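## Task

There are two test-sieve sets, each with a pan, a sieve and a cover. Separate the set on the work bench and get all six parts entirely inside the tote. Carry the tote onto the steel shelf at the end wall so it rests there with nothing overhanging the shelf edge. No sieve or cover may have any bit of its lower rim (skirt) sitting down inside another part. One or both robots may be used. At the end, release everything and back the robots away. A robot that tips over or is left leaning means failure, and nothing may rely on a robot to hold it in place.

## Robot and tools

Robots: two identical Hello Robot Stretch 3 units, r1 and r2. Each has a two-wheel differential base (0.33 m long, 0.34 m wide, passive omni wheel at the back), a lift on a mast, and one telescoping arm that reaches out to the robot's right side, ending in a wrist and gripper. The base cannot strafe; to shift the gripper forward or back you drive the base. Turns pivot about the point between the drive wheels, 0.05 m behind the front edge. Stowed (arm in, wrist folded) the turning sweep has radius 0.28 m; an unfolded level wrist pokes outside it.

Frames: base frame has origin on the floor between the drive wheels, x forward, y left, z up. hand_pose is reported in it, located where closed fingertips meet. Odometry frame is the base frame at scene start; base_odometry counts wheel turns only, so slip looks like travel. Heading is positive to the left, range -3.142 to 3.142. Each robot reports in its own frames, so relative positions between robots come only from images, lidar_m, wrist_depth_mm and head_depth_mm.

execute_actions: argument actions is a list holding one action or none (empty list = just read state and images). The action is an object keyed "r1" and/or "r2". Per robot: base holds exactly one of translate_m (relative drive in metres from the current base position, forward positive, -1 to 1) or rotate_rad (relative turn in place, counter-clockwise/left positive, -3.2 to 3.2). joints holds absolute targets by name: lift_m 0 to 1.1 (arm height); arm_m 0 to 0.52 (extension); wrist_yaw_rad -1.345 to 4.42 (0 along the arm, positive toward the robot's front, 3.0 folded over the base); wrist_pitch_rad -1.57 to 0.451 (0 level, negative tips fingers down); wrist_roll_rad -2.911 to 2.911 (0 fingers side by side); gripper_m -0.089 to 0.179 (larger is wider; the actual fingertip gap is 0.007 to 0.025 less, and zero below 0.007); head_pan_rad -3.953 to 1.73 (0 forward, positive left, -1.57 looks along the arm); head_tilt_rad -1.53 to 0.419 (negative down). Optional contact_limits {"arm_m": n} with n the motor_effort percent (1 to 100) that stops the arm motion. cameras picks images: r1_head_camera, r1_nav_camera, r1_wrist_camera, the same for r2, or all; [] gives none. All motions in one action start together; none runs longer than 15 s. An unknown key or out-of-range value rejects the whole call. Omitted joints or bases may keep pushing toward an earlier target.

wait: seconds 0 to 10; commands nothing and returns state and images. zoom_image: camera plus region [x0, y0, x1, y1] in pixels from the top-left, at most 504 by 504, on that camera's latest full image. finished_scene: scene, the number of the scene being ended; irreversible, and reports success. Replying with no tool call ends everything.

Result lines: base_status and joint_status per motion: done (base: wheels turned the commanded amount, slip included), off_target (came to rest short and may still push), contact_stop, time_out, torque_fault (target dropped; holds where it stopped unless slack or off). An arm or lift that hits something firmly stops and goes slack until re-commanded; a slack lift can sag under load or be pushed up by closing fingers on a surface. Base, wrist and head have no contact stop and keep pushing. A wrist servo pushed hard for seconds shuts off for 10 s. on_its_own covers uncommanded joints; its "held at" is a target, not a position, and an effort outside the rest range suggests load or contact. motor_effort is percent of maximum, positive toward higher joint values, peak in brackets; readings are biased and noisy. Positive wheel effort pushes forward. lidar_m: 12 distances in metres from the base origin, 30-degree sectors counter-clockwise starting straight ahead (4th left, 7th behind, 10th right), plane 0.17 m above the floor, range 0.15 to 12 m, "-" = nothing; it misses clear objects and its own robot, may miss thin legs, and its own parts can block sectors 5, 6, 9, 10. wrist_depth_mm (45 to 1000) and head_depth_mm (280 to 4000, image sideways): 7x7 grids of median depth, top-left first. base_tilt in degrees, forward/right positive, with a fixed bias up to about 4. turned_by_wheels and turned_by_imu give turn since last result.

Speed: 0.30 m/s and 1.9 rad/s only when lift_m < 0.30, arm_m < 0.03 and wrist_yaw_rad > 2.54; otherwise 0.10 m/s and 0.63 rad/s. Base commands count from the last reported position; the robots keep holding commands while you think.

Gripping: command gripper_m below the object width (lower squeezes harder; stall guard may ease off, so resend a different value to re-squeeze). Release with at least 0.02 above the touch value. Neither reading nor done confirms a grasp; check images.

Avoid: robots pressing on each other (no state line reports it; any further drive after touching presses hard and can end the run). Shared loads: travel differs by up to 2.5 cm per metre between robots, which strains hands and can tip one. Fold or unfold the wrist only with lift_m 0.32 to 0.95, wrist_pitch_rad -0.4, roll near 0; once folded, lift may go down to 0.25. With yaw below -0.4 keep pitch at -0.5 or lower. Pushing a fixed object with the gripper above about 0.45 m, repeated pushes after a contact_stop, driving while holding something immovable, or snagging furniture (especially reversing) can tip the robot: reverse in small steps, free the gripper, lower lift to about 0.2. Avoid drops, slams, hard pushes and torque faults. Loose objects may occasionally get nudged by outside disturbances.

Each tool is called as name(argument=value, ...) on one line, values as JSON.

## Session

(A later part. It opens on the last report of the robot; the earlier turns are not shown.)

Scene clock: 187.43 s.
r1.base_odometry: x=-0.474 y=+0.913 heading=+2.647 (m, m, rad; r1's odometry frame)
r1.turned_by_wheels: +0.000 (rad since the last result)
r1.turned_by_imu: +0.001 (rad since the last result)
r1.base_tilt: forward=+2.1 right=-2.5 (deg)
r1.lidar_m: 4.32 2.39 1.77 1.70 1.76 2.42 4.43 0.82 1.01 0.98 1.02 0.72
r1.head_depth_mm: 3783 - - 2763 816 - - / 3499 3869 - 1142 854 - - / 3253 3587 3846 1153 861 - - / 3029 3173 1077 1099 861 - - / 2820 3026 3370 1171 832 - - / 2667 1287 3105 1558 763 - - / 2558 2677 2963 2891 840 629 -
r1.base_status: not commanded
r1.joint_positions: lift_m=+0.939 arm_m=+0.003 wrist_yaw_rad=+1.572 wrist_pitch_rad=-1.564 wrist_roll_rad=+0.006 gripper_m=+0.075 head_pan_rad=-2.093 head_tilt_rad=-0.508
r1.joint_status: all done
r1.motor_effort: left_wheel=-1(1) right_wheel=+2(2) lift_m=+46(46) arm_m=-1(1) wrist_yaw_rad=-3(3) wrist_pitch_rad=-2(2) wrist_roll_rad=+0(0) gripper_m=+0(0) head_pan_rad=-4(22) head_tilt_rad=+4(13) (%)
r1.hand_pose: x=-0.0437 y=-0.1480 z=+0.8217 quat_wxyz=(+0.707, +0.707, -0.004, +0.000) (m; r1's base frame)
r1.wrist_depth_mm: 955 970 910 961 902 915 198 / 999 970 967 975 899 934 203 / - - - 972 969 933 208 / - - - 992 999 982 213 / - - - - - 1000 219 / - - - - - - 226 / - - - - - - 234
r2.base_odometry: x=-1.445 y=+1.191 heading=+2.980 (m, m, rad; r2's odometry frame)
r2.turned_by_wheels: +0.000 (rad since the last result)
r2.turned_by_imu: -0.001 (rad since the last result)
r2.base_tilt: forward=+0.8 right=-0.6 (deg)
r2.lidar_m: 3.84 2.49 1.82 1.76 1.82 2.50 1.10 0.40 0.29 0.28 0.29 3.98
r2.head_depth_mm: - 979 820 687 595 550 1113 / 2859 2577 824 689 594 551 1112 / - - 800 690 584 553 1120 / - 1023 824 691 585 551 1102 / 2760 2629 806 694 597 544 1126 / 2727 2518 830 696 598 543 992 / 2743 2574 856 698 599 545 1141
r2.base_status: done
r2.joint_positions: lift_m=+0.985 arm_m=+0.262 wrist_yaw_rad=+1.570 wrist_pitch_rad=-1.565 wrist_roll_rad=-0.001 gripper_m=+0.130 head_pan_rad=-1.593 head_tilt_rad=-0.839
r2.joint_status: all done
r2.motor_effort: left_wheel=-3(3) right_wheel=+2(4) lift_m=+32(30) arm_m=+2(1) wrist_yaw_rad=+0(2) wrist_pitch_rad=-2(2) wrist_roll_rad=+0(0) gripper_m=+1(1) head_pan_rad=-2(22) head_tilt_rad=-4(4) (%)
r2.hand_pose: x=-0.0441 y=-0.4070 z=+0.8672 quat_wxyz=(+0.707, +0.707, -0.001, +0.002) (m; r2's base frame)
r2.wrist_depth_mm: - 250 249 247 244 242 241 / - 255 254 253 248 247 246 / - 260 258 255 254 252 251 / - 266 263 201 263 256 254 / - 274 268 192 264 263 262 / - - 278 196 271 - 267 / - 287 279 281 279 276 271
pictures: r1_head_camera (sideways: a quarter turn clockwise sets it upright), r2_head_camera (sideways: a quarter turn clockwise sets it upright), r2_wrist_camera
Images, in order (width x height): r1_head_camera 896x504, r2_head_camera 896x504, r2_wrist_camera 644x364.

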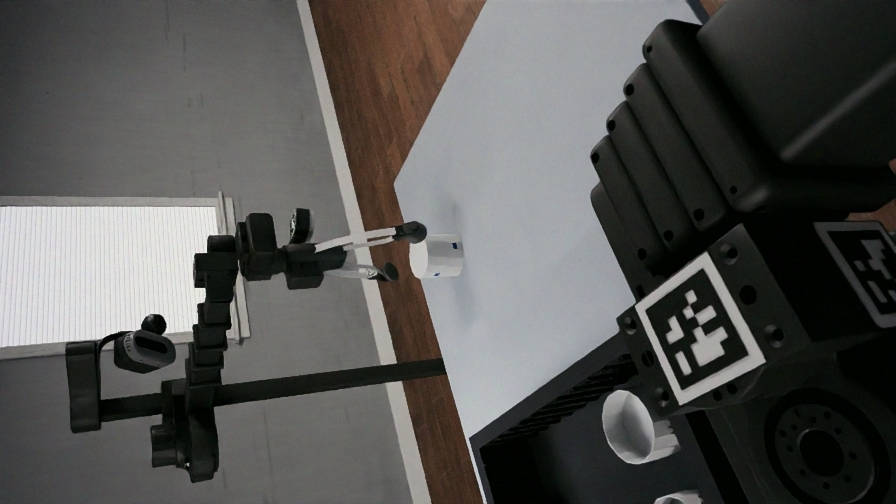

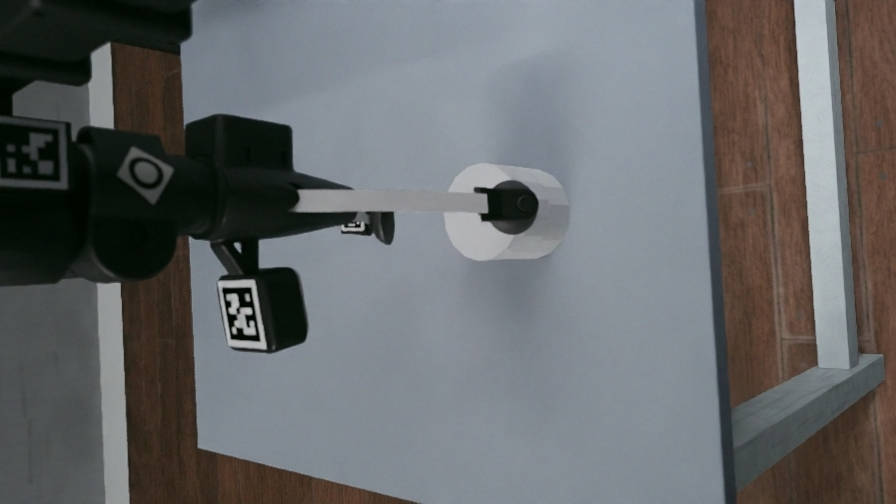

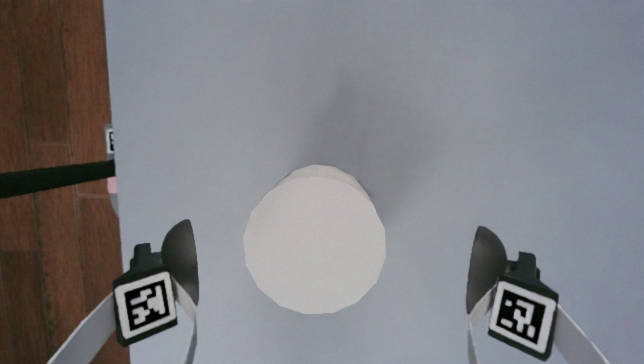

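execute_actions(actions=[{"r2": {"base": {"translate_m": -0.004}, "joints": {"arm_m": 0.253, "lift_m": 0.961, "gripper_m": 0.112}}}], cameras=["r1_head_camera", "r2_head_camera", "r2_wrist_camera"])

Scene clock: 253.63 s.
r1.base_odometry: x=-0.474 y=+0.913 heading=+2.647 (m, m, rad; r1's odometry frame)
r1.turned_by_wheels: +0.000 (rad since the last result)
r1.turned_by_imu: +0.000 (rad since the last result)
r1.base_tilt: forward=+2.1 right=-2.4 (deg)
r1.lidar_m: 4.33 2.39 1.77 1.71 1.77 2.42 4.43 0.82 1.01 0.98 1.02 0.72
r1.head_depth_mm: 3716 - - 2747 816 - - / 3467 3794 - 1142 854 - - / 3188 3519 3873 1155 861 - - / 3074 3212 1012 1094 860 - - / 2861 3046 3336 1173 836 - - / 2635 1320 3089 1542 762 - - / 2585 2679 2951 2884 841 629 -
r1.base_status: not commanded
r1.joint_positions: lift_m=+0.939 arm_m=+0.003 wrist_yaw_rad=+1.572 wrist_pitch_rad=-1.564 wrist_roll_rad=+0.006 gripper_m=+0.075 head_pan_rad=-2.093 head_tilt_rad=-0.508
r1.joint_status: not commanded
r1.motor_effort: left_wheel=-1(1) right_wheel=+2(2) lift_m=+46(46) arm_m=-1(1) wrist_yaw_rad=-3(3) wrist_pitch_rad=-2(2) wrist_roll_rad=+0(0) gripper_m=+1(0) head_pan_rad=-3(3) head_tilt_rad=+4(4) (%)
r1.hand_pose: x=-0.0437 y=-0.1480 z=+0.8217 quat_wxyz=(+0.707, +0.707, -0.004, +0.000) (m; r1's base frame)
r1.wrist_depth_mm: 962 951 934 925 909 888 197 / 1000 956 963 921 958 894 202 / - 996 986 943 976 940 208 / - - - - 989 979 213 / - - - - - - 220 / - - - - - - 227 / - - - - - - 233
r2.base_odometry: x=-1.441 y=+1.190 heading=+2.979 (m, m, rad; r2's odometry frame)
r2.turned_by_wheels: +0.000 (rad since the last result)
r2.turned_by_imu: -0.001 (rad since the last result)
r2.base_tilt: forward=+0.8 right=-0.6 (deg)
r2.lidar_m: 3.85 2.50 1.82 1.76 1.82 2.50 1.10 0.40 0.29 0.28 0.29 4.01
r2.head_depth_mm: - - 817 688 592 549 1114 / - 1016 801 690 593 550 1122 / - - - 691 584 552 1119 / - 954 794 677 584 553 1104 / 2790 2565 786 696 596 543 1121 / 2783 2543 830 695 597 544 996 / 2736 2549 856 698 600 547 1138
r2.base_status: done
r2.joint_positions: lift_m=+0.961 arm_m=+0.253 wrist_yaw_rad=+1.570 wrist_pitch_rad=-1.565 wrist_roll_rad=-0.001 gripper_m=+0.112 head_pan_rad=-1.593 head_tilt_rad=-0.839
r2.joint_status: all done
r2.motor_effort: left_wheel=-3(10) right_wheel=+2(2) lift_m=+26(32) arm_m=-3(3) wrist_yaw_rad=+0(1) wrist_pitch_rad=-2(2) wrist_roll_rad=+0(0) gripper_m=+0(67) head_pan_rad=-2(2) head_tilt_rad=-4(4) (%)
r2.hand_pose: x=-0.0441 y=-0.3984 z=+0.8435 quat_wxyz=(+0.707, +0.707, -0.001, +0.002) (m; r2's base frame)
r2.wrist_depth_mm: - 228 224 224 222 221 219 / - 232 229 230 226 224 221 / - 237 234 232 233 229 227 / - 242 240 164 235 233 232 / - 249 245 166 237 238 237 / - - 250 170 244 243 240 / - 260 256 252 249 251 247
pictures: r1_head_camera (sideways: a quarter turn clockwise sets it upright), r2_head_camera (sideways: a quarter turn clockwise sets it upright), r2_wrist_camera
Images, in order (width x height): r1_head_camera 896x504, r2_head_camera 896x504, r2_wrist_camera 644x364.

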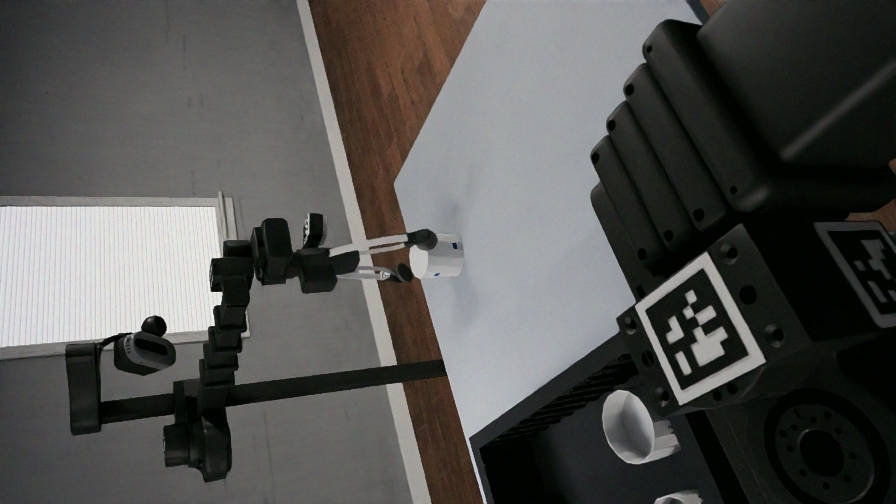

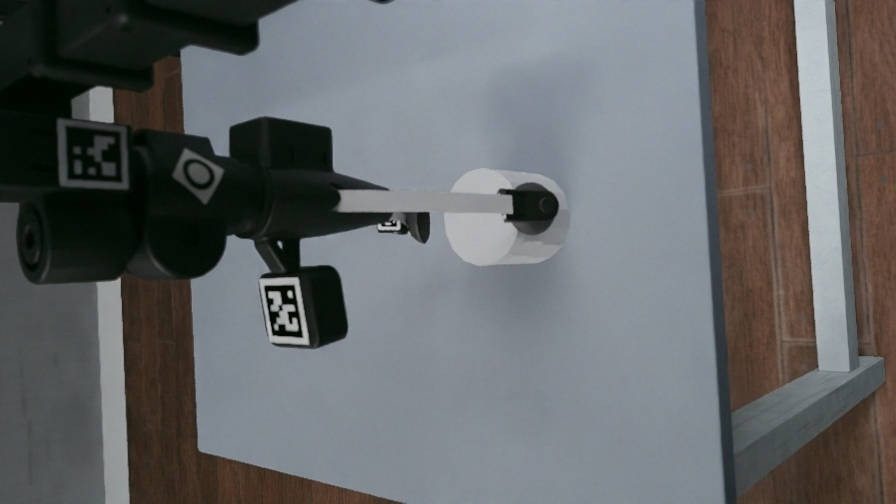

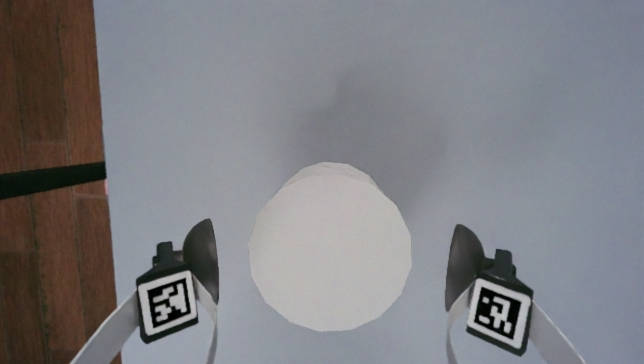

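zoom_image(camera="r1_head_camera", region=[350, 215, 480, 300])

zoom_image(camera="r2_head_camera", region=[360, 140, 600, 290])

Region (350, 215, 480, 300) of r1_head_camera's 896x504 image, scaled by 3.877, with more detail than that image has; it fills the top 330 rows of this view, and the rest is white.

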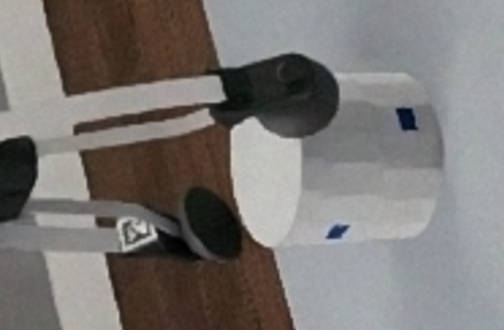

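Region (360, 140, 600, 290) of r2_head_camera's 896x504 image, scaled by 2.100, with more detail than that image has; it fills the top 315 rows of this view, and the rest is white.

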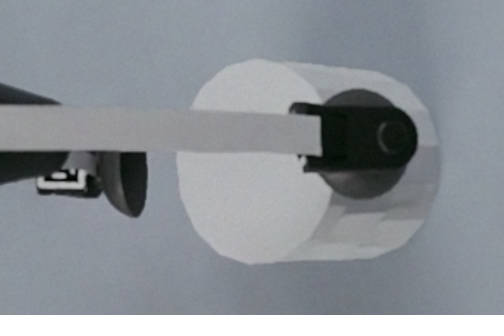

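execute_actions(actions=[{"r2": {"joints": {"lift_m": 0.954, "gripper_m": 0.055}}}], cameras=["r1_head_camera", "r2_wrist_camera"])

zoom_image(camera="r1_head_camera", region=[350, 215, 480, 300])

Scene clock: 273.97 s.
r1.base_odometry: x=-0.474 y=+0.913 heading=+2.647 (m, m, rad; r1's odometry frame)
r1.turned_by_wheels: +0.000 (rad since the last result)
r1.turned_by_imu: +0.000 (rad since the last result)
r1.base_tilt: forward=+2.2 right=-2.5 (deg)
r1.lidar_m: 4.32 2.39 1.77 1.71 1.77 2.42 4.43 0.81 1.01 0.98 1.02 0.72
r1.head_depth_mm: 3698 - - 2745 814 - - / 3510 3811 - 1144 855 - - / 3220 3525 3839 1151 860 - - / 3035 3258 1027 1096 863 - - / 2842 3023 3380 1173 835 - - / 2638 1302 3095 1552 763 - - / 2576 2705 2977 2875 839 630 -
r1.base_status: not commanded
r1.joint_positions: lift_m=+0.939 arm_m=+0.003 wrist_yaw_rad=+1.572 wrist_pitch_rad=-1.564 wrist_roll_rad=+0.006 gripper_m=+0.075 head_pan_rad=-2.093 head_tilt_rad=-0.508
r1.joint_status: not commanded
r1.motor_effort: left_wheel=-1(1) right_wheel=+2(2) lift_m=+47(46) arm_m=-1(1) wrist_yaw_rad=-3(2) wrist_pitch_rad=-2(2) wrist_roll_rad=+0(0) gripper_m=+0(1) head_pan_rad=-3(3) head_tilt_rad=+5(4) (%)
r1.hand_pose: x=-0.0437 y=-0.1480 z=+0.8217 quat_wxyz=(+0.707, +0.707, -0.004, +0.000) (m; r1's base frame)
r1.wrist_depth_mm: 960 917 928 930 891 924 197 / - 983 973 968 929 921 202 / - 973 972 950 939 948 208 / - - - - 990 980 215 / - - - - - - 218 / - - - - - - 225 / - - - - - - 232
r2.base_odometry: x=-1.441 y=+1.190 heading=+2.979 (m, m, rad; r2's odometry frame)
r2.turned_by_wheels: +0.000 (rad since the last result)
r2.turned_by_imu: -0.001 (rad since the last result)
r2.base_tilt: forward=+0.8 right=-0.6 (deg)
r2.lidar_m: 3.85 2.50 1.82 1.76 1.82 2.49 1.10 0.40 0.29 0.28 0.29 4.00
r2.head_depth_mm: - - 802 686 593 549 1115 / - 986 800 690 594 550 1117 / - - - 691 583 551 1115 / 2651 961 784 678 584 552 1111 / 2765 2546 796 695 597 543 1122 / 2765 2561 832 693 598 546 996 / 2730 2553 857 698 601 545 1139
r2.base_status: not commanded
r2.joint_positions: lift_m=+0.954 arm_m=+0.253 wrist_yaw_rad=+1.570 wrist_pitch_rad=-1.565 wrist_roll_rad=-0.001 gripper_m=+0.055 head_pan_rad=-1.593 head_tilt_rad=-0.839
r2.joint_status: all done
r2.motor_effort: left_wheel=-3(3) right_wheel=+2(1) lift_m=+25(24) arm_m=-3(3) wrist_yaw_rad=-1(1) wrist_pitch_rad=-2(2) wrist_roll_rad=+0(0) gripper_m=-7(83) head_pan_rad=-2(1) head_tilt_rad=-3(4) (%)
r2.hand_pose: x=-0.0441 y=-0.3984 z=+0.8365 quat_wxyz=(+0.707, +0.707, -0.001, +0.002) (m; r2's base frame)
r2.wrist_depth_mm: - 219 219 215 217 214 212 / - 224 223 222 220 218 216 / - 231 226 226 224 223 219 / - 236 233 157 227 227 227 / - 241 234 160 161 231 230 / - 243 163 163 163 237 235 / - 251 249 246 245 240 237
pictures: r1_head_camera (sideways: a quarter turn clockwise sets it upright), r2_wrist_camera
Images, in order (width x height): r1_head_camera 896x504, r2_wrist_camera 644x364.

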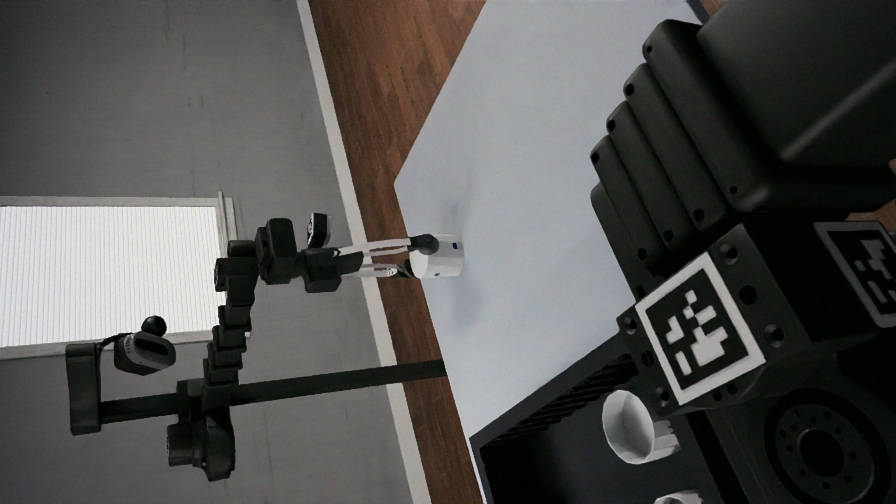

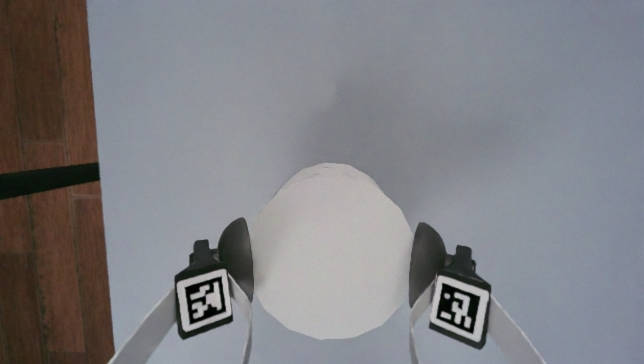

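Region (350, 215, 480, 300) of r1_head_camera's 896x504 image, scaled by 3.877, with more detail than that image has; it fills the top 330 rows of this view, and the rest is white.

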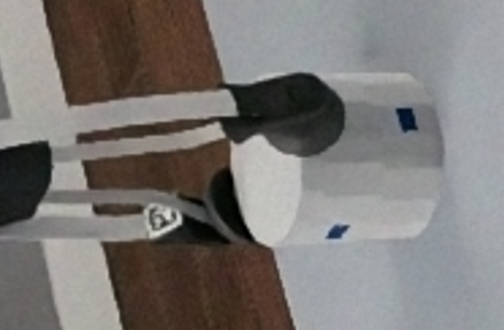

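execute_actions(actions=[{"r2": {"joints": {"lift_m": 0.976}}}], cameras=["r1_head_camera", "r2_wrist_camera", "r2_head_camera"])

zoom_image(camera="r1_head_camera", region=[350, 215, 480, 300])

Scene clock: 278.70 s.
r1.base_odometry: x=-0.474 y=+0.913 heading=+2.647 (m, m, rad; r1's odometry frame)
r1.turned_by_wheels: +0.000 (rad since the last result)
r1.turned_by_imu: +0.000 (rad since the last result)
r1.base_tilt: forward=+2.1 right=-2.5 (deg)
r1.lidar_m: 4.32 2.40 1.77 1.71 1.76 2.41 4.42 0.82 1.01 0.98 1.02 0.72
r1.head_depth_mm: 3747 - - 2731 817 - - / 3476 3817 - 1148 853 - - / 3238 3539 3827 1154 863 - - / 3029 3221 1065 1095 863 - - / 2826 3026 3402 1173 833 - - / 2630 1297 3126 1546 764 - - / 2577 2666 2967 2868 839 630 -
r1.base_status: not commanded
r1.joint_positions: lift_m=+0.939 arm_m=+0.003 wrist_yaw_rad=+1.572 wrist_pitch_rad=-1.564 wrist_roll_rad=+0.006 gripper_m=+0.075 head_pan_rad=-2.093 head_tilt_rad=-0.508
r1.joint_status: not commanded
r1.motor_effort: left_wheel=-1(1) right_wheel=+2(2) lift_m=+46(46) arm_m=-1(1) wrist_yaw_rad=-3(3) wrist_pitch_rad=-2(2) wrist_roll_rad=+0(0) gripper_m=+0(1) head_pan_rad=-4(4) head_tilt_rad=+5(4) (%)
r1.hand_pose: x=-0.0437 y=-0.1480 z=+0.8217 quat_wxyz=(+0.707, +0.707, -0.004, +0.000) (m; r1's base frame)
r1.wrist_depth_mm: 952 926 941 918 909 890 197 / - 948 959 948 930 927 202 / - 988 981 958 978 933 205 / - - - - - 990 211 / - - - - - 998 218 / - - - - - - 226 / - - - - - - 233
r2.base_odometry: x=-1.441 y=+1.190 heading=+2.979 (m, m, rad; r2's odometry frame)
r2.turned_by_wheels: +0.000 (rad since the last result)
r2.turned_by_imu: -0.001 (rad since the last result)
r2.base_tilt: forward=+0.7 right=-0.6 (deg)
r2.lidar_m: 3.85 2.49 1.82 1.75 1.82 2.50 1.11 0.40 0.29 0.28 0.29 3.98
r2.head_depth_mm: - 963 817 689 593 550 1112 / 2943 1014 812 692 593 549 1119 / - - 779 691 584 550 1120 / - 992 806 678 586 553 1104 / 2770 2551 787 694 597 543 1120 / 2756 2548 829 694 597 544 997 / 2743 2562 856 697 599 546 1141
r2.base_status: not commanded
r2.joint_positions: lift_m=+0.976 arm_m=+0.253 wrist_yaw_rad=+1.570 wrist_pitch_rad=-1.565 wrist_roll_rad=-0.001 gripper_m=+0.055 head_pan_rad=-1.593 head_tilt_rad=-0.839
r2.joint_status: all done
r2.motor_effort: left_wheel=-2(3) right_wheel=+1(2) lift_m=+30(33) arm_m=-2(2) wrist_yaw_rad=+0(0) wrist_pitch_rad=-2(2) wrist_roll_rad=+0(0) gripper_m=-3(7) head_pan_rad=-2(2) head_tilt_rad=-4(3) (%)
r2.hand_pose: x=-0.0441 y=-0.3984 z=+0.8583 quat_wxyz=(+0.707, +0.707, -0.001, +0.002) (m; r2's base frame)
r2.wrist_depth_mm: - 241 241 239 236 234 232 / - 247 245 243 239 237 236 / - 253 250 247 245 245 241 / - 258 255 171 253 250 246 / - 263 260 168 217 253 252 / - 271 - 173 180 258 256 / - - 273 269 269 264 263
pictures: r1_head_camera (sideways: a quarter turn clockwise sets it upright), r2_head_camera (sideways: a quarter turn clockwise sets it upright), r2_wrist_camera
Images, in order (width x height): r1_head_camera 896x504, r2_head_camera 896x504, r2_wrist_camera 644x364.

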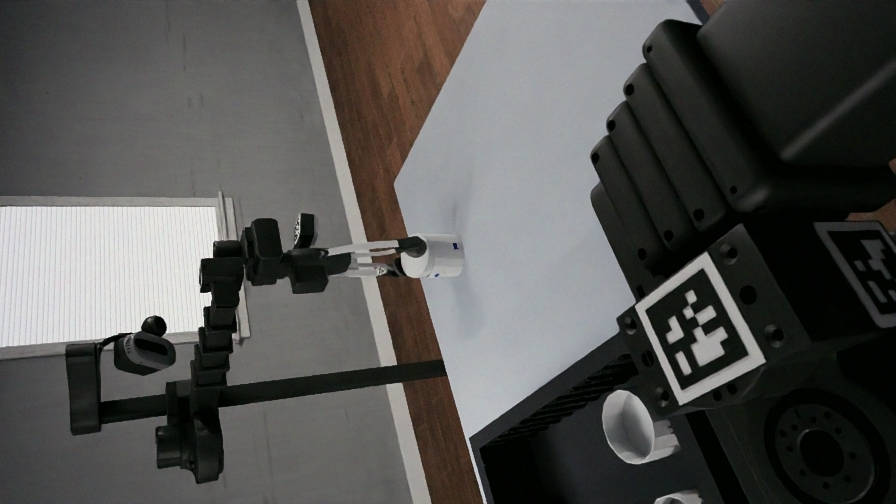

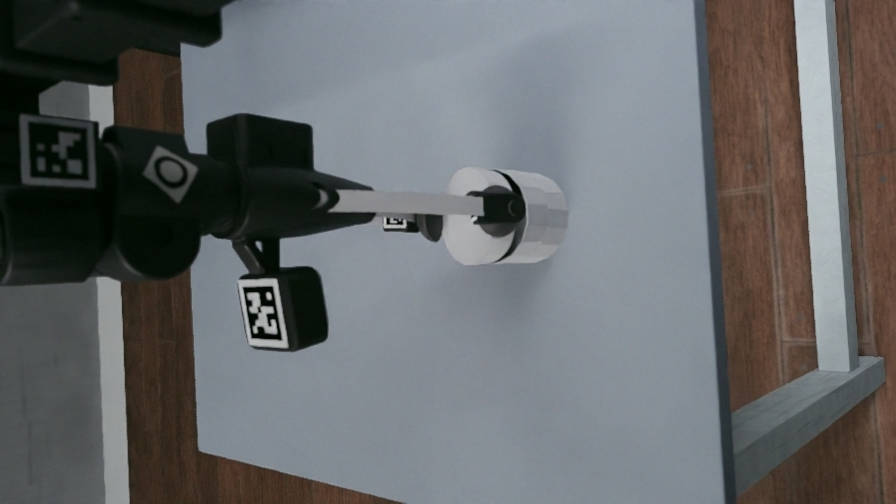

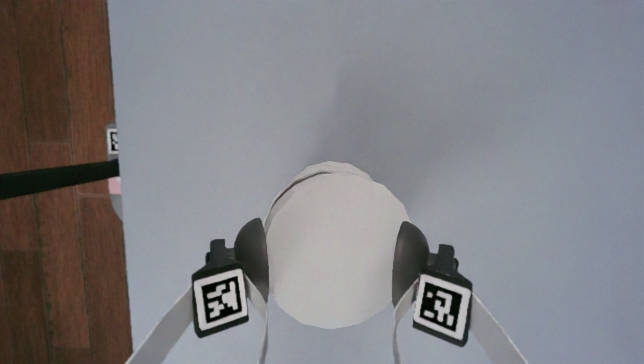

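Region (350, 215, 480, 300) of r1_head_camera's 896x504 image, scaled by 3.877, with more detail than that image has; it fills the top 330 rows of this view, and the rest is white.

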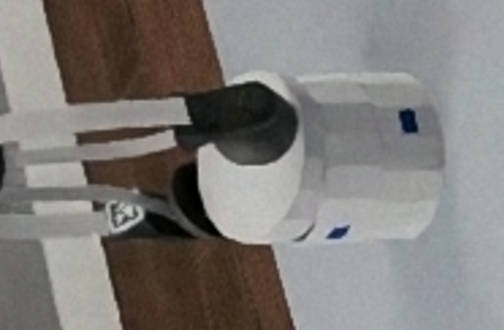

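zoom_image(camera="r2_head_camera", region=[380, 150, 590, 280])

zoom_image(camera="r2_wrist_camera", region=[180, 140, 490, 364])

Region (380, 150, 590, 280) of r2_head_camera's 896x504 image, scaled by 2.400, with more detail than that image has; it fills the top 312 rows of this view, and the rest is white.

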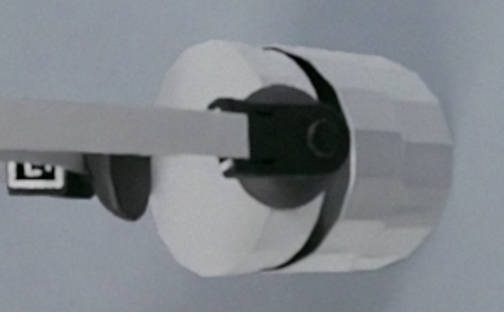

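Region (180, 140, 490, 364) of r2_wrist_camera's 644x364 image, scaled by 1.626.

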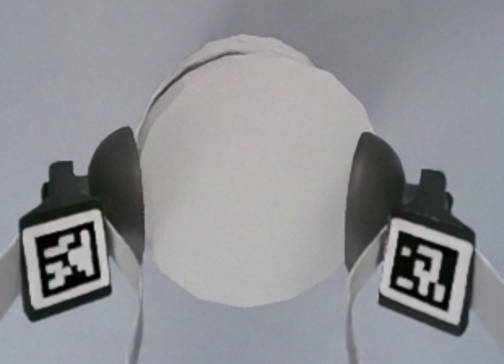

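execute_actions(actions=[{"r2": {"joints": {"gripper_m": 0.098, "arm_m": 0.257}}}], cameras=["r1_head_camera", "r2_wrist_camera", "r2_head_camera"])

zoom_image(camera="r1_head_camera", region=[350, 215, 480, 300])

Scene clock: 356.27 s.
r1.base_odometry: x=-0.474 y=+0.913 heading=+2.647 (m, m, rad; r1's odometry frame)
r1.turned_by_wheels: +0.000 (rad since the last result)
r1.turned_by_imu: +0.000 (rad since the last result)
r1.base_tilt: forward=+2.1 right=-2.5 (deg)
r1.lidar_m: 4.32 2.39 1.77 1.71 1.77 2.42 4.44 0.82 1.02 0.98 1.02 0.72
r1.head_depth_mm: 3747 - - 2766 817 - - / 3488 3768 - 1146 854 - - / 3257 3531 3791 1151 862 - - / 3047 3208 1019 1097 864 - - / 2820 3040 3378 1172 837 - - / 2667 1298 3103 1544 765 - - / 2556 2693 2940 2885 842 630 -
r1.base_status: not commanded
r1.joint_positions: lift_m=+0.939 arm_m=+0.003 wrist_yaw_rad=+1.572 wrist_pitch_rad=-1.564 wrist_roll_rad=+0.006 gripper_m=+0.075 head_pan_rad=-2.093 head_tilt_rad=-0.508
r1.joint_status: not commanded
r1.motor_effort: left_wheel=-1(1) right_wheel=+2(2) lift_m=+46(46) arm_m=-1(1) wrist_yaw_rad=-3(2) wrist_pitch_rad=-2(2) wrist_roll_rad=+0(0) gripper_m=+1(0) head_pan_rad=-3(4) head_tilt_rad=+4(5) (%)
r1.hand_pose: x=-0.0437 y=-0.1480 z=+0.8217 quat_wxyz=(+0.707, +0.707, -0.004, +0.000) (m; r1's base frame)
r1.wrist_depth_mm: 947 937 939 911 879 904 197 / - 944 931 946 951 918 204 / - 985 980 955 961 937 207 / - - - 986 965 981 212 / - - - - - - 218 / - - - - - - 226 / - - - - - - 233
r2.base_odometry: x=-1.441 y=+1.190 heading=+2.979 (m, m, rad; r2's odometry frame)
r2.turned_by_wheels: +0.000 (rad since the last result)
r2.turned_by_imu: -0.001 (rad since the last result)
r2.base_tilt: forward=+0.8 right=-0.6 (deg)
r2.lidar_m: 3.84 2.50 1.82 1.76 1.83 2.49 1.10 0.40 0.29 0.28 0.29 4.00
r2.head_depth_mm: - 967 820 691 593 550 1113 / 2877 1015 811 689 592 552 1115 / - - 780 692 583 552 1121 / - 988 807 683 585 552 1104 / 2792 2554 787 694 596 543 1119 / 2747 2529 829 696 598 544 994 / 2763 2567 859 696 599 544 1141
r2.base_status: not commanded
r2.joint_positions: lift_m=+0.976 arm_m=+0.257 wrist_yaw_rad=+1.570 wrist_pitch_rad=-1.565 wrist_roll_rad=-0.001 gripper_m=+0.098 head_pan_rad=-1.593 head_tilt_rad=-0.839
r2.joint_status: all done
r2.motor_effort: left_wheel=-3(3) right_wheel=+2(1) lift_m=+30(30) arm_m=+2(3) wrist_yaw_rad=+0(0) wrist_pitch_rad=-2(1) wrist_roll_rad=+0(0) gripper_m=+0(80) head_pan_rad=-2(2) head_tilt_rad=-4(4) (%)
r2.hand_pose: x=-0.0441 y=-0.4019 z=+0.8583 quat_wxyz=(+0.707, +0.707, -0.001, +0.002) (m; r2's base frame)
r2.wrist_depth_mm: - 241 239 238 235 234 231 / - 247 244 243 240 239 236 / - 252 251 249 246 242 241 / - 256 256 180 249 248 248 / - 263 260 183 219 255 252 / - 272 264 186 261 257 258 / - 275 272 269 270 267 261
pictures: r1_head_camera (sideways: a quarter turn clockwise sets it upright), r2_head_camera (sideways: a quarter turn clockwise sets it upright), r2_wrist_camera
Images, in order (width x height): r1_head_camera 896x504, r2_head_camera 896x504, r2_wrist_camera 644x364.

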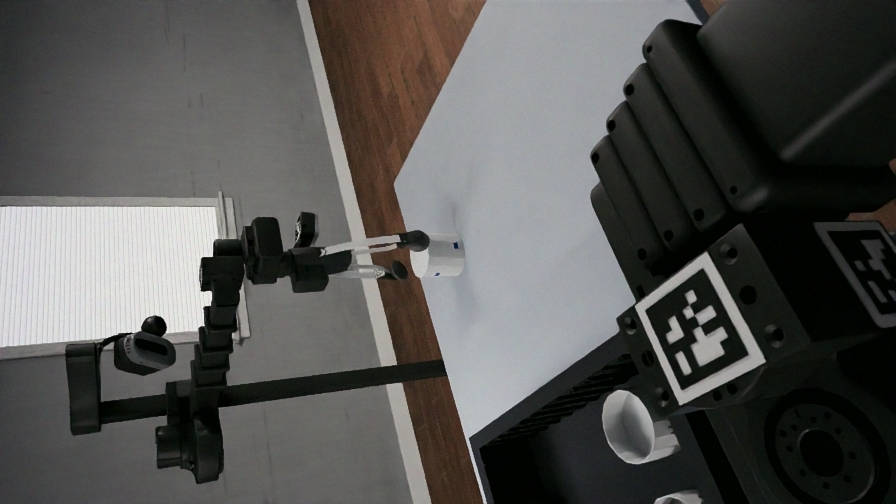

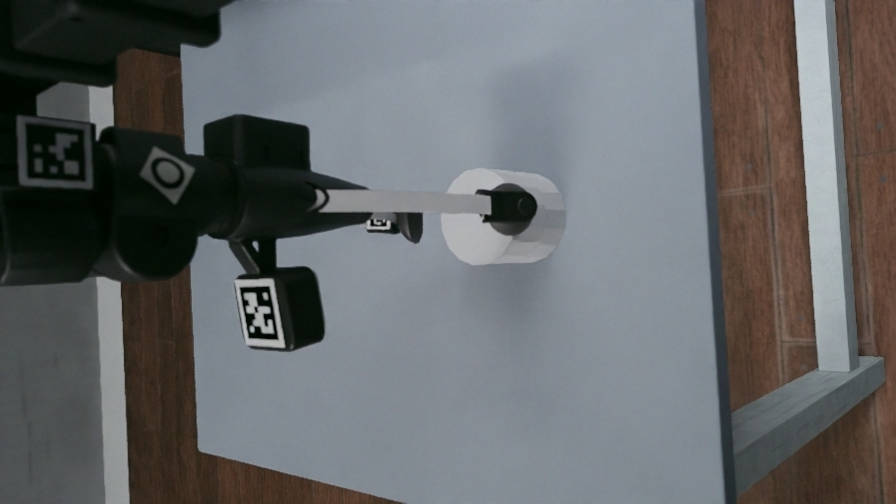

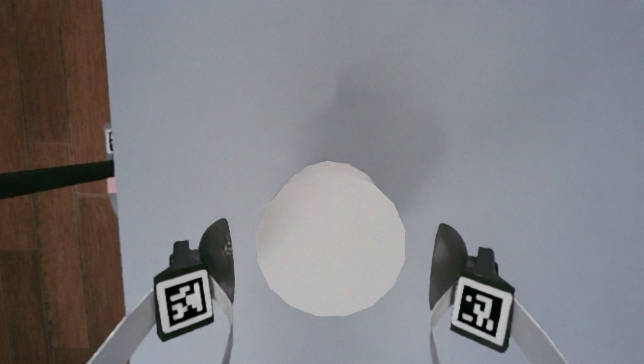

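Region (350, 215, 480, 300) of r1_head_camera's 896x504 image, scaled by 3.877, with more detail than that image has; it fills the top 330 rows of this view, and the rest is white.

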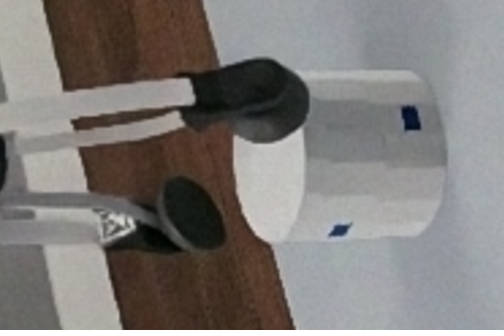

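execute_actions(actions=[{"r2": {"joints": {"lift_m": 0.947}}}], cameras=["r2_wrist_camera"])

execute_actions(actions=[{"r2": {"joints": {"gripper_m": 0.028}}}], cameras=["r1_head_camera", "r2_wrist_camera"])

zoom_image(camera="r1_head_camera", region=[350, 215, 480, 300])

Scene clock: 372.93 s.
r1.base_odometry: x=-0.474 y=+0.913 heading=+2.647 (m, m, rad; r1's odometry frame)
r1.turned_by_wheels: +0.000 (rad since the last result)
r1.turned_by_imu: +0.000 (rad since the last result)
r1.base_tilt: forward=+2.1 right=-2.5 (deg)
r1.lidar_m: 4.33 2.39 1.77 1.71 1.77 2.42 4.42 0.82 1.02 0.98 1.02 0.72
r1.head_depth_mm: 3759 - - 2751 815 - - / 3491 3844 - 1148 853 - - / 3242 3541 3852 1154 862 - - / 3036 3245 1031 1097 866 - - / 2802 3007 3347 1171 838 - - / 2655 1301 3116 1548 764 - - / 2570 2705 2966 2856 840 630 -
r1.base_status: not commanded
r1.joint_positions: lift_m=+0.939 arm_m=+0.003 wrist_yaw_rad=+1.572 wrist_pitch_rad=-1.564 wrist_roll_rad=+0.006 gripper_m=+0.075 head_pan_rad=-2.093 head_tilt_rad=-0.508
r1.joint_status: not commanded
r1.motor_effort: left_wheel=-1(1) right_wheel=+2(2) lift_m=+46(46) arm_m=-1(1) wrist_yaw_rad=-2(3) wrist_pitch_rad=-2(2) wrist_roll_rad=+0(0) gripper_m=+1(1) head_pan_rad=-3(3) head_tilt_rad=+3(4) (%)
r1.hand_pose: x=-0.0437 y=-0.1480 z=+0.8217 quat_wxyz=(+0.707, +0.707, -0.004, +0.000) (m; r1's base frame)
r1.wrist_depth_mm: 986 950 948 903 898 898 198 / - 968 983 966 935 923 203 / - - 999 964 949 944 208 / - - - - 984 - 213 / - - - - - 997 219 / - - - - - - 227 / - - - - - - 234
r2.base_odometry: x=-1.441 y=+1.190 heading=+2.979 (m, m, rad; r2's odometry frame)
r2.turned_by_wheels: +0.000 (rad since the last result)
r2.turned_by_imu: -0.001 (rad since the last result)
r2.base_tilt: forward=+0.7 right=-0.6 (deg)
r2.lidar_m: 3.83 2.50 1.82 1.76 1.82 2.49 1.11 0.40 0.29 0.28 0.29 4.02
r2.head_depth_mm: - - 799 687 593 551 1110 / - 986 824 688 594 551 1115 / - - - 690 584 552 1115 / 2700 973 786 679 585 553 1103 / 2749 2572 832 695 598 543 1126 / 2763 2558 832 694 599 544 996 / 2737 2575 855 697 601 544 1147
r2.base_status: not commanded
r2.joint_positions: lift_m=+0.947 arm_m=+0.257 wrist_yaw_rad=+1.570 wrist_pitch_rad=-1.565 wrist_roll_rad=-0.001 gripper_m=+0.098 head_pan_rad=-1.593 head_tilt_rad=-0.839
r2.joint_status: all done
r2.motor_effort: left_wheel=-3(3) right_wheel=+1(1) lift_m=+26(27) arm_m=+2(2) wrist_yaw_rad=+0(1) wrist_pitch_rad=-2(1) wrist_roll_rad=+0(0) gripper_m=+0(2) head_pan_rad=-2(2) head_tilt_rad=-4(4) (%)
r2.hand_pose: x=-0.0441 y=-0.4020 z=+0.8295 quat_wxyz=(+0.707, +0.707, -0.001, +0.002) (m; r2's base frame)
r2.wrist_depth_mm: 989 214 211 211 208 208 205 / 992 217 215 214 213 211 209 / - 221 219 220 217 213 214 / - 226 223 151 220 220 219 / - 231 228 153 152 225 223 / - 238 156 156 156 231 227 / - 245 241 159 236 235 232
pictures: r2_wrist_camera
Images, in order (width x height): r2_wrist_camera 644x364.

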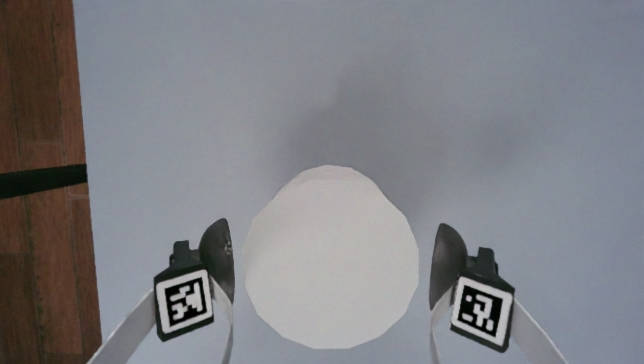

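Scene clock: 374.13 s.
r1.base_odometry: x=-0.474 y=+0.913 heading=+2.647 (m, m, rad; r1's odometry frame)
r1.turned_by_wheels: +0.000 (rad since the last result)
r1.turned_by_imu: +0.000 (rad since the last result)
r1.base_tilt: forward=+2.2 right=-2.5 (deg)
r1.lidar_m: 4.33 2.39 1.77 1.70 1.77 2.43 4.43 0.82 1.02 0.98 1.02 0.72
r1.head_depth_mm: 3785 - - 2786 819 - - / 3456 3828 - 1144 854 - - / 3266 3538 3850 1150 863 - - / 3064 3255 1032 1097 862 - - / 2834 3032 3376 1172 837 - - / 2635 1297 3100 1547 763 - - / 2564 2697 2956 2875 839 628 -
r1.base_status: not commanded
r1.joint_positions: lift_m=+0.939 arm_m=+0.003 wrist_yaw_rad=+1.572 wrist_pitch_rad=-1.564 wrist_roll_rad=+0.006 gripper_m=+0.075 head_pan_rad=-2.093 head_tilt_rad=-0.508
r1.joint_status: not commanded
r1.motor_effort: left_wheel=-1(1) right_wheel=+2(2) lift_m=+46(46) arm_m=-1(1) wrist_yaw_rad=-2(2) wrist_pitch_rad=-2(2) wrist_roll_rad=+0(0) gripper_m=+1(0) head_pan_rad=-4(4) head_tilt_rad=+4(5) (%)
r1.hand_pose: x=-0.0437 y=-0.1480 z=+0.8217 quat_wxyz=(+0.707, +0.707, -0.004, +0.000) (m; r1's base frame)
r1.wrist_depth_mm: 972 946 939 892 900 912 196 / 966 976 957 936 947 968 202 / - - 985 - 946 965 208 / - - - - 997 967 213 / - - - - - - 220 / - - - - - - 226 / - - - - - - 233
r2.base_odometry: x=-1.441 y=+1.190 heading=+2.979 (m, m, rad; r2's odometry frame)
r2.turned_by_wheels: +0.000 (rad since the last result)
r2.turned_by_imu: +0.000 (rad since the last result)
r2.base_tilt: forward=+0.7 right=-0.6 (deg)
r2.lidar_m: 3.85 2.49 1.82 1.76 1.82 2.49 1.10 0.40 0.29 0.28 0.29 3.98
r2.head_depth_mm: - - 799 688 594 552 1120 / - 985 821 689 593 552 1118 / - - - 684 583 551 1122 / 2681 976 784 676 584 552 1103 / 2761 2539 829 694 597 543 1120 / 2747 2545 830 695 598 544 997 / 2734 2583 854 697 599 547 1138
r2.base_status: not commanded
r2.joint_positions: lift_m=+0.947 arm_m=+0.257 wrist_yaw_rad=+1.570 wrist_pitch_rad=-1.565 wrist_roll_rad=-0.001 gripper_m=+0.029 head_pan_rad=-1.593 head_tilt_rad=-0.839
r2.joint_status: all done
r2.motor_effort: left_wheel=-3(2) right_wheel=+1(2) lift_m=+26(26) arm_m=+2(2) wrist_yaw_rad=+0(1) wrist_pitch_rad=-1(2) wrist_roll_rad=+0(0) gripper_m=-17(91) head_pan_rad=-2(2) head_tilt_rad=-4(4) (%)
r2.hand_pose: x=-0.0441 y=-0.4020 z=+0.8295 quat_wxyz=(+0.707, +0.707, -0.001, +0.002) (m; r2's base frame)
r2.wrist_depth_mm: 976 212 211 211 208 207 204 / - 218 215 214 212 212 210 / - 221 218 219 216 215 213 / - 225 224 152 222 220 219 / - 233 229 151 152 225 222 / - 237 156 155 155 229 226 / - 244 241 158 236 235 231
pictures: r1_head_camera (sideways: a quarter turn clockwise sets it upright), r2_wrist_camera
Images, in order (width x height): r1_head_camera 896x504, r2_wrist_camera 644x364.

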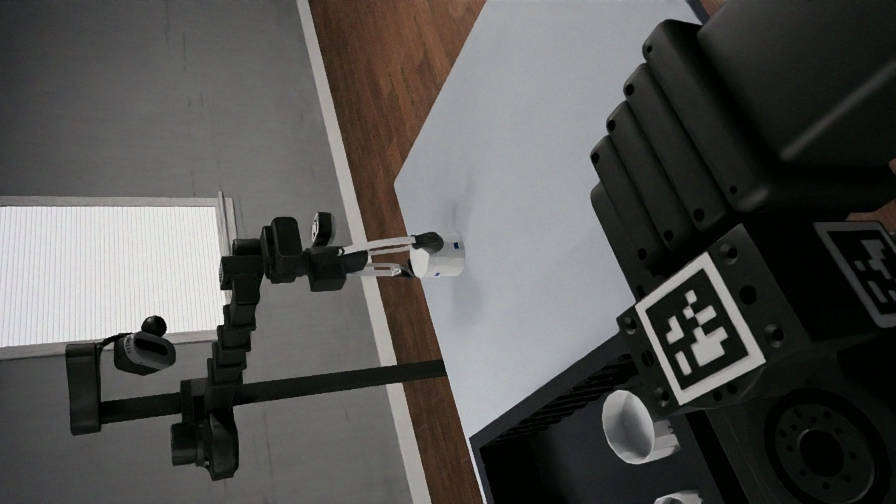

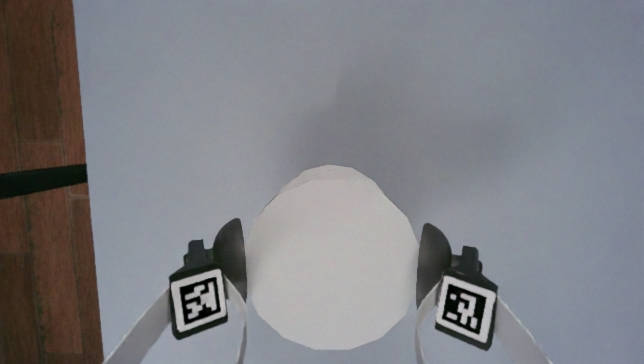

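Region (350, 215, 480, 300) of r1_head_camera's 896x504 image, scaled by 3.877, with more detail than that image has; it fills the top 330 rows of this view, and the rest is white.

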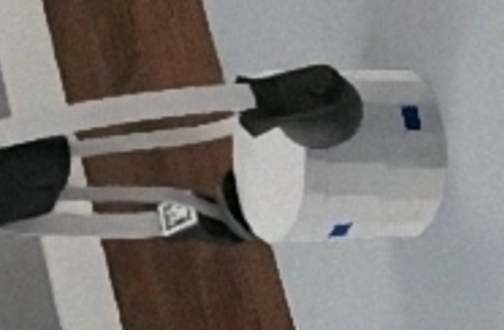

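execute_actions(actions=[{"r2": {"joints": {"lift_m": 0.956}}}], cameras=["r1_head_camera", "r2_wrist_camera", "r2_head_camera"])

zoom_image(camera="r1_head_camera", region=[350, 215, 480, 300])

zoom_image(camera="r2_head_camera", region=[380, 150, 590, 280])

Scene clock: 379.43 s.
r1.base_odometry: x=-0.474 y=+0.913 heading=+2.647 (m, m, rad; r1's odometry frame)
r1.turned_by_wheels: +0.000 (rad since the last result)
r1.turned_by_imu: +0.000 (rad since the last result)
r1.base_tilt: forward=+2.2 right=-2.5 (deg)
r1.lidar_m: 4.33 2.39 1.77 1.70 1.77 2.43 4.44 0.82 1.02 0.98 1.02 0.72
r1.head_depth_mm: 3716 - - 2772 814 - - / 3513 3801 - 1145 853 - - / 3274 3558 3851 1155 858 - - / 3035 3255 1023 1098 863 - - / 2816 3027 3356 1171 836 - - / 2650 1298 3153 1545 763 - - / 2564 2694 2971 2901 840 629 -
r1.base_status: not commanded
r1.joint_positions: lift_m=+0.939 arm_m=+0.003 wrist_yaw_rad=+1.572 wrist_pitch_rad=-1.564 wrist_roll_rad=+0.006 gripper_m=+0.075 head_pan_rad=-2.093 head_tilt_rad=-0.508
r1.joint_status: not commanded
r1.motor_effort: left_wheel=-1(1) right_wheel=+2(2) lift_m=+46(46) arm_m=-1(1) wrist_yaw_rad=-2(2) wrist_pitch_rad=-1(2) wrist_roll_rad=+0(0) gripper_m=+1(0) head_pan_rad=-4(3) head_tilt_rad=+4(3) (%)
r1.hand_pose: x=-0.0437 y=-0.1480 z=+0.8217 quat_wxyz=(+0.707, +0.707, -0.004, +0.000) (m; r1's base frame)
r1.wrist_depth_mm: 986 960 960 907 910 926 196 / 976 946 941 946 927 946 203 / - - 995 988 976 944 208 / - - - - 995 975 214 / - - - - - 999 220 / - - - - - - 227 / - - - - - - 233
r2.base_odometry: x=-1.441 y=+1.190 heading=+2.979 (m, m, rad; r2's odometry frame)
r2.turned_by_wheels: +0.000 (rad since the last result)
r2.turned_by_imu: -0.001 (rad since the last result)
r2.base_tilt: forward=+0.7 right=-0.6 (deg)
r2.lidar_m: 3.83 2.49 1.82 1.76 1.82 2.49 1.10 0.40 0.29 0.28 0.29 4.00
r2.head_depth_mm: - - 799 689 593 550 1120 / - 987 803 689 594 551 1118 / - - - 676 585 552 1117 / - 976 784 668 584 552 1107 / 2780 2527 785 693 597 544 1123 / 2773 2564 828 695 598 544 993 / 2751 2560 857 697 600 545 1142
r2.base_status: not commanded
r2.joint_positions: lift_m=+0.956 arm_m=+0.257 wrist_yaw_rad=+1.570 wrist_pitch_rad=-1.565 wrist_roll_rad=-0.001 gripper_m=+0.029 head_pan_rad=-1.593 head_tilt_rad=-0.839
r2.joint_status: all done
r2.motor_effort: left_wheel=-3(2) right_wheel=+1(1) lift_m=+32(32) arm_m=+2(2) wrist_yaw_rad=-1(0) wrist_pitch_rad=-2(1) wrist_roll_rad=+0(0) gripper_m=-17(16) head_pan_rad=-3(2) head_tilt_rad=-4(4) (%)
r2.hand_pose: x=-0.0441 y=-0.4020 z=+0.8382 quat_wxyz=(+0.707, +0.707, -0.001, +0.002) (m; r2's base frame)
r2.wrist_depth_mm: 990 223 220 220 215 215 214 / - 227 226 222 220 219 220 / - 231 229 227 226 224 223 / - 238 234 152 229 229 226 / - 243 238 151 151 232 231 / - 246 156 156 154 237 237 / - 255 248 159 244 244 241
pictures: r1_head_camera (sideways: a quarter turn clockwise sets it upright), r2_head_camera (sideways: a quarter turn clockwise sets it upright), r2_wrist_camera
Images, in order (width x height): r1_head_camera 896x504, r2_head_camera 896x504, r2_wrist_camera 644x364.

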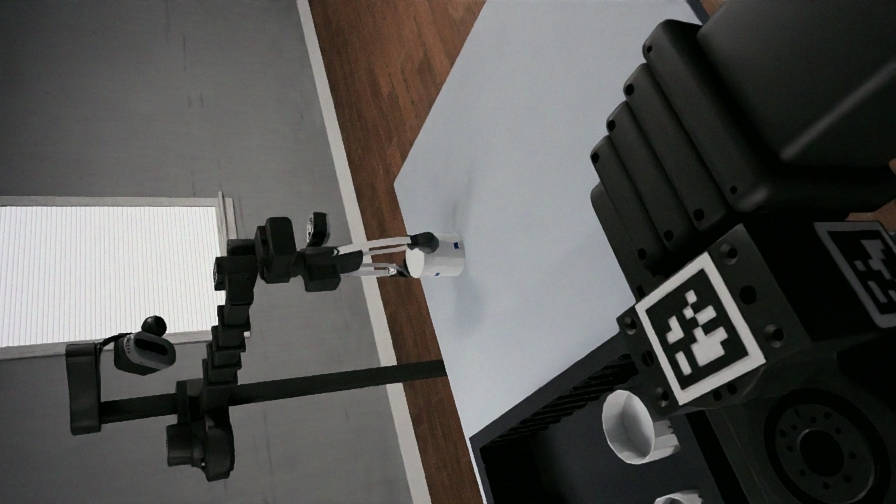

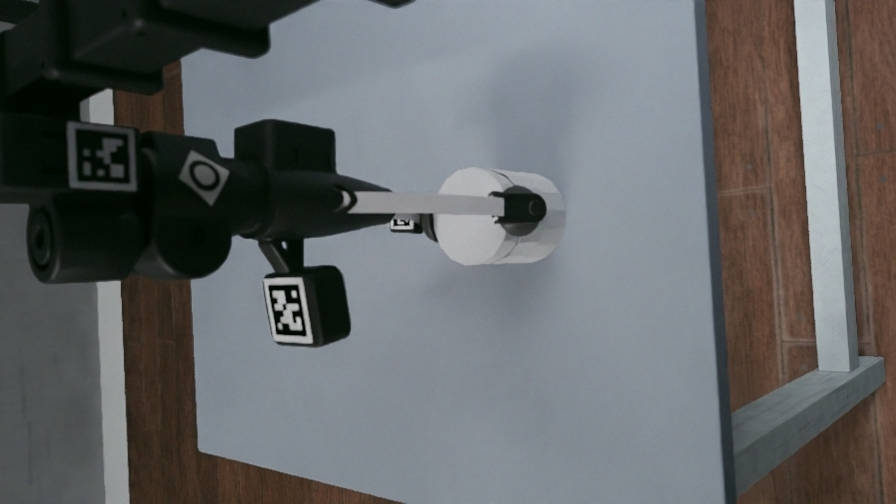

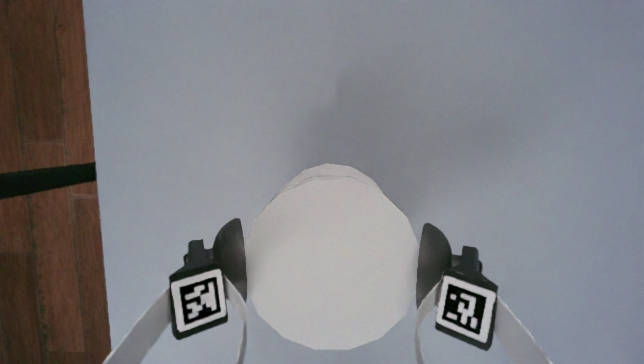

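Region (350, 215, 480, 300) of r1_head_camera's 896x504 image, scaled by 3.877, with more detail than that image has; it fills the top 330 rows of this view, and the rest is white.

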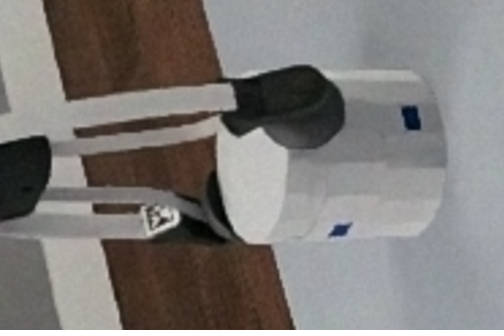

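Region (380, 150, 590, 280) of r2_head_camera's 896x504 image, scaled by 2.400, with more detail than that image has; it fills the top 312 rows of this view, and the rest is white.

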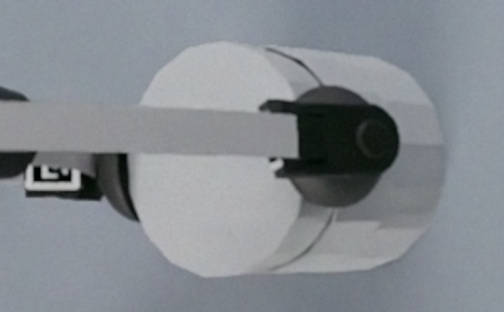

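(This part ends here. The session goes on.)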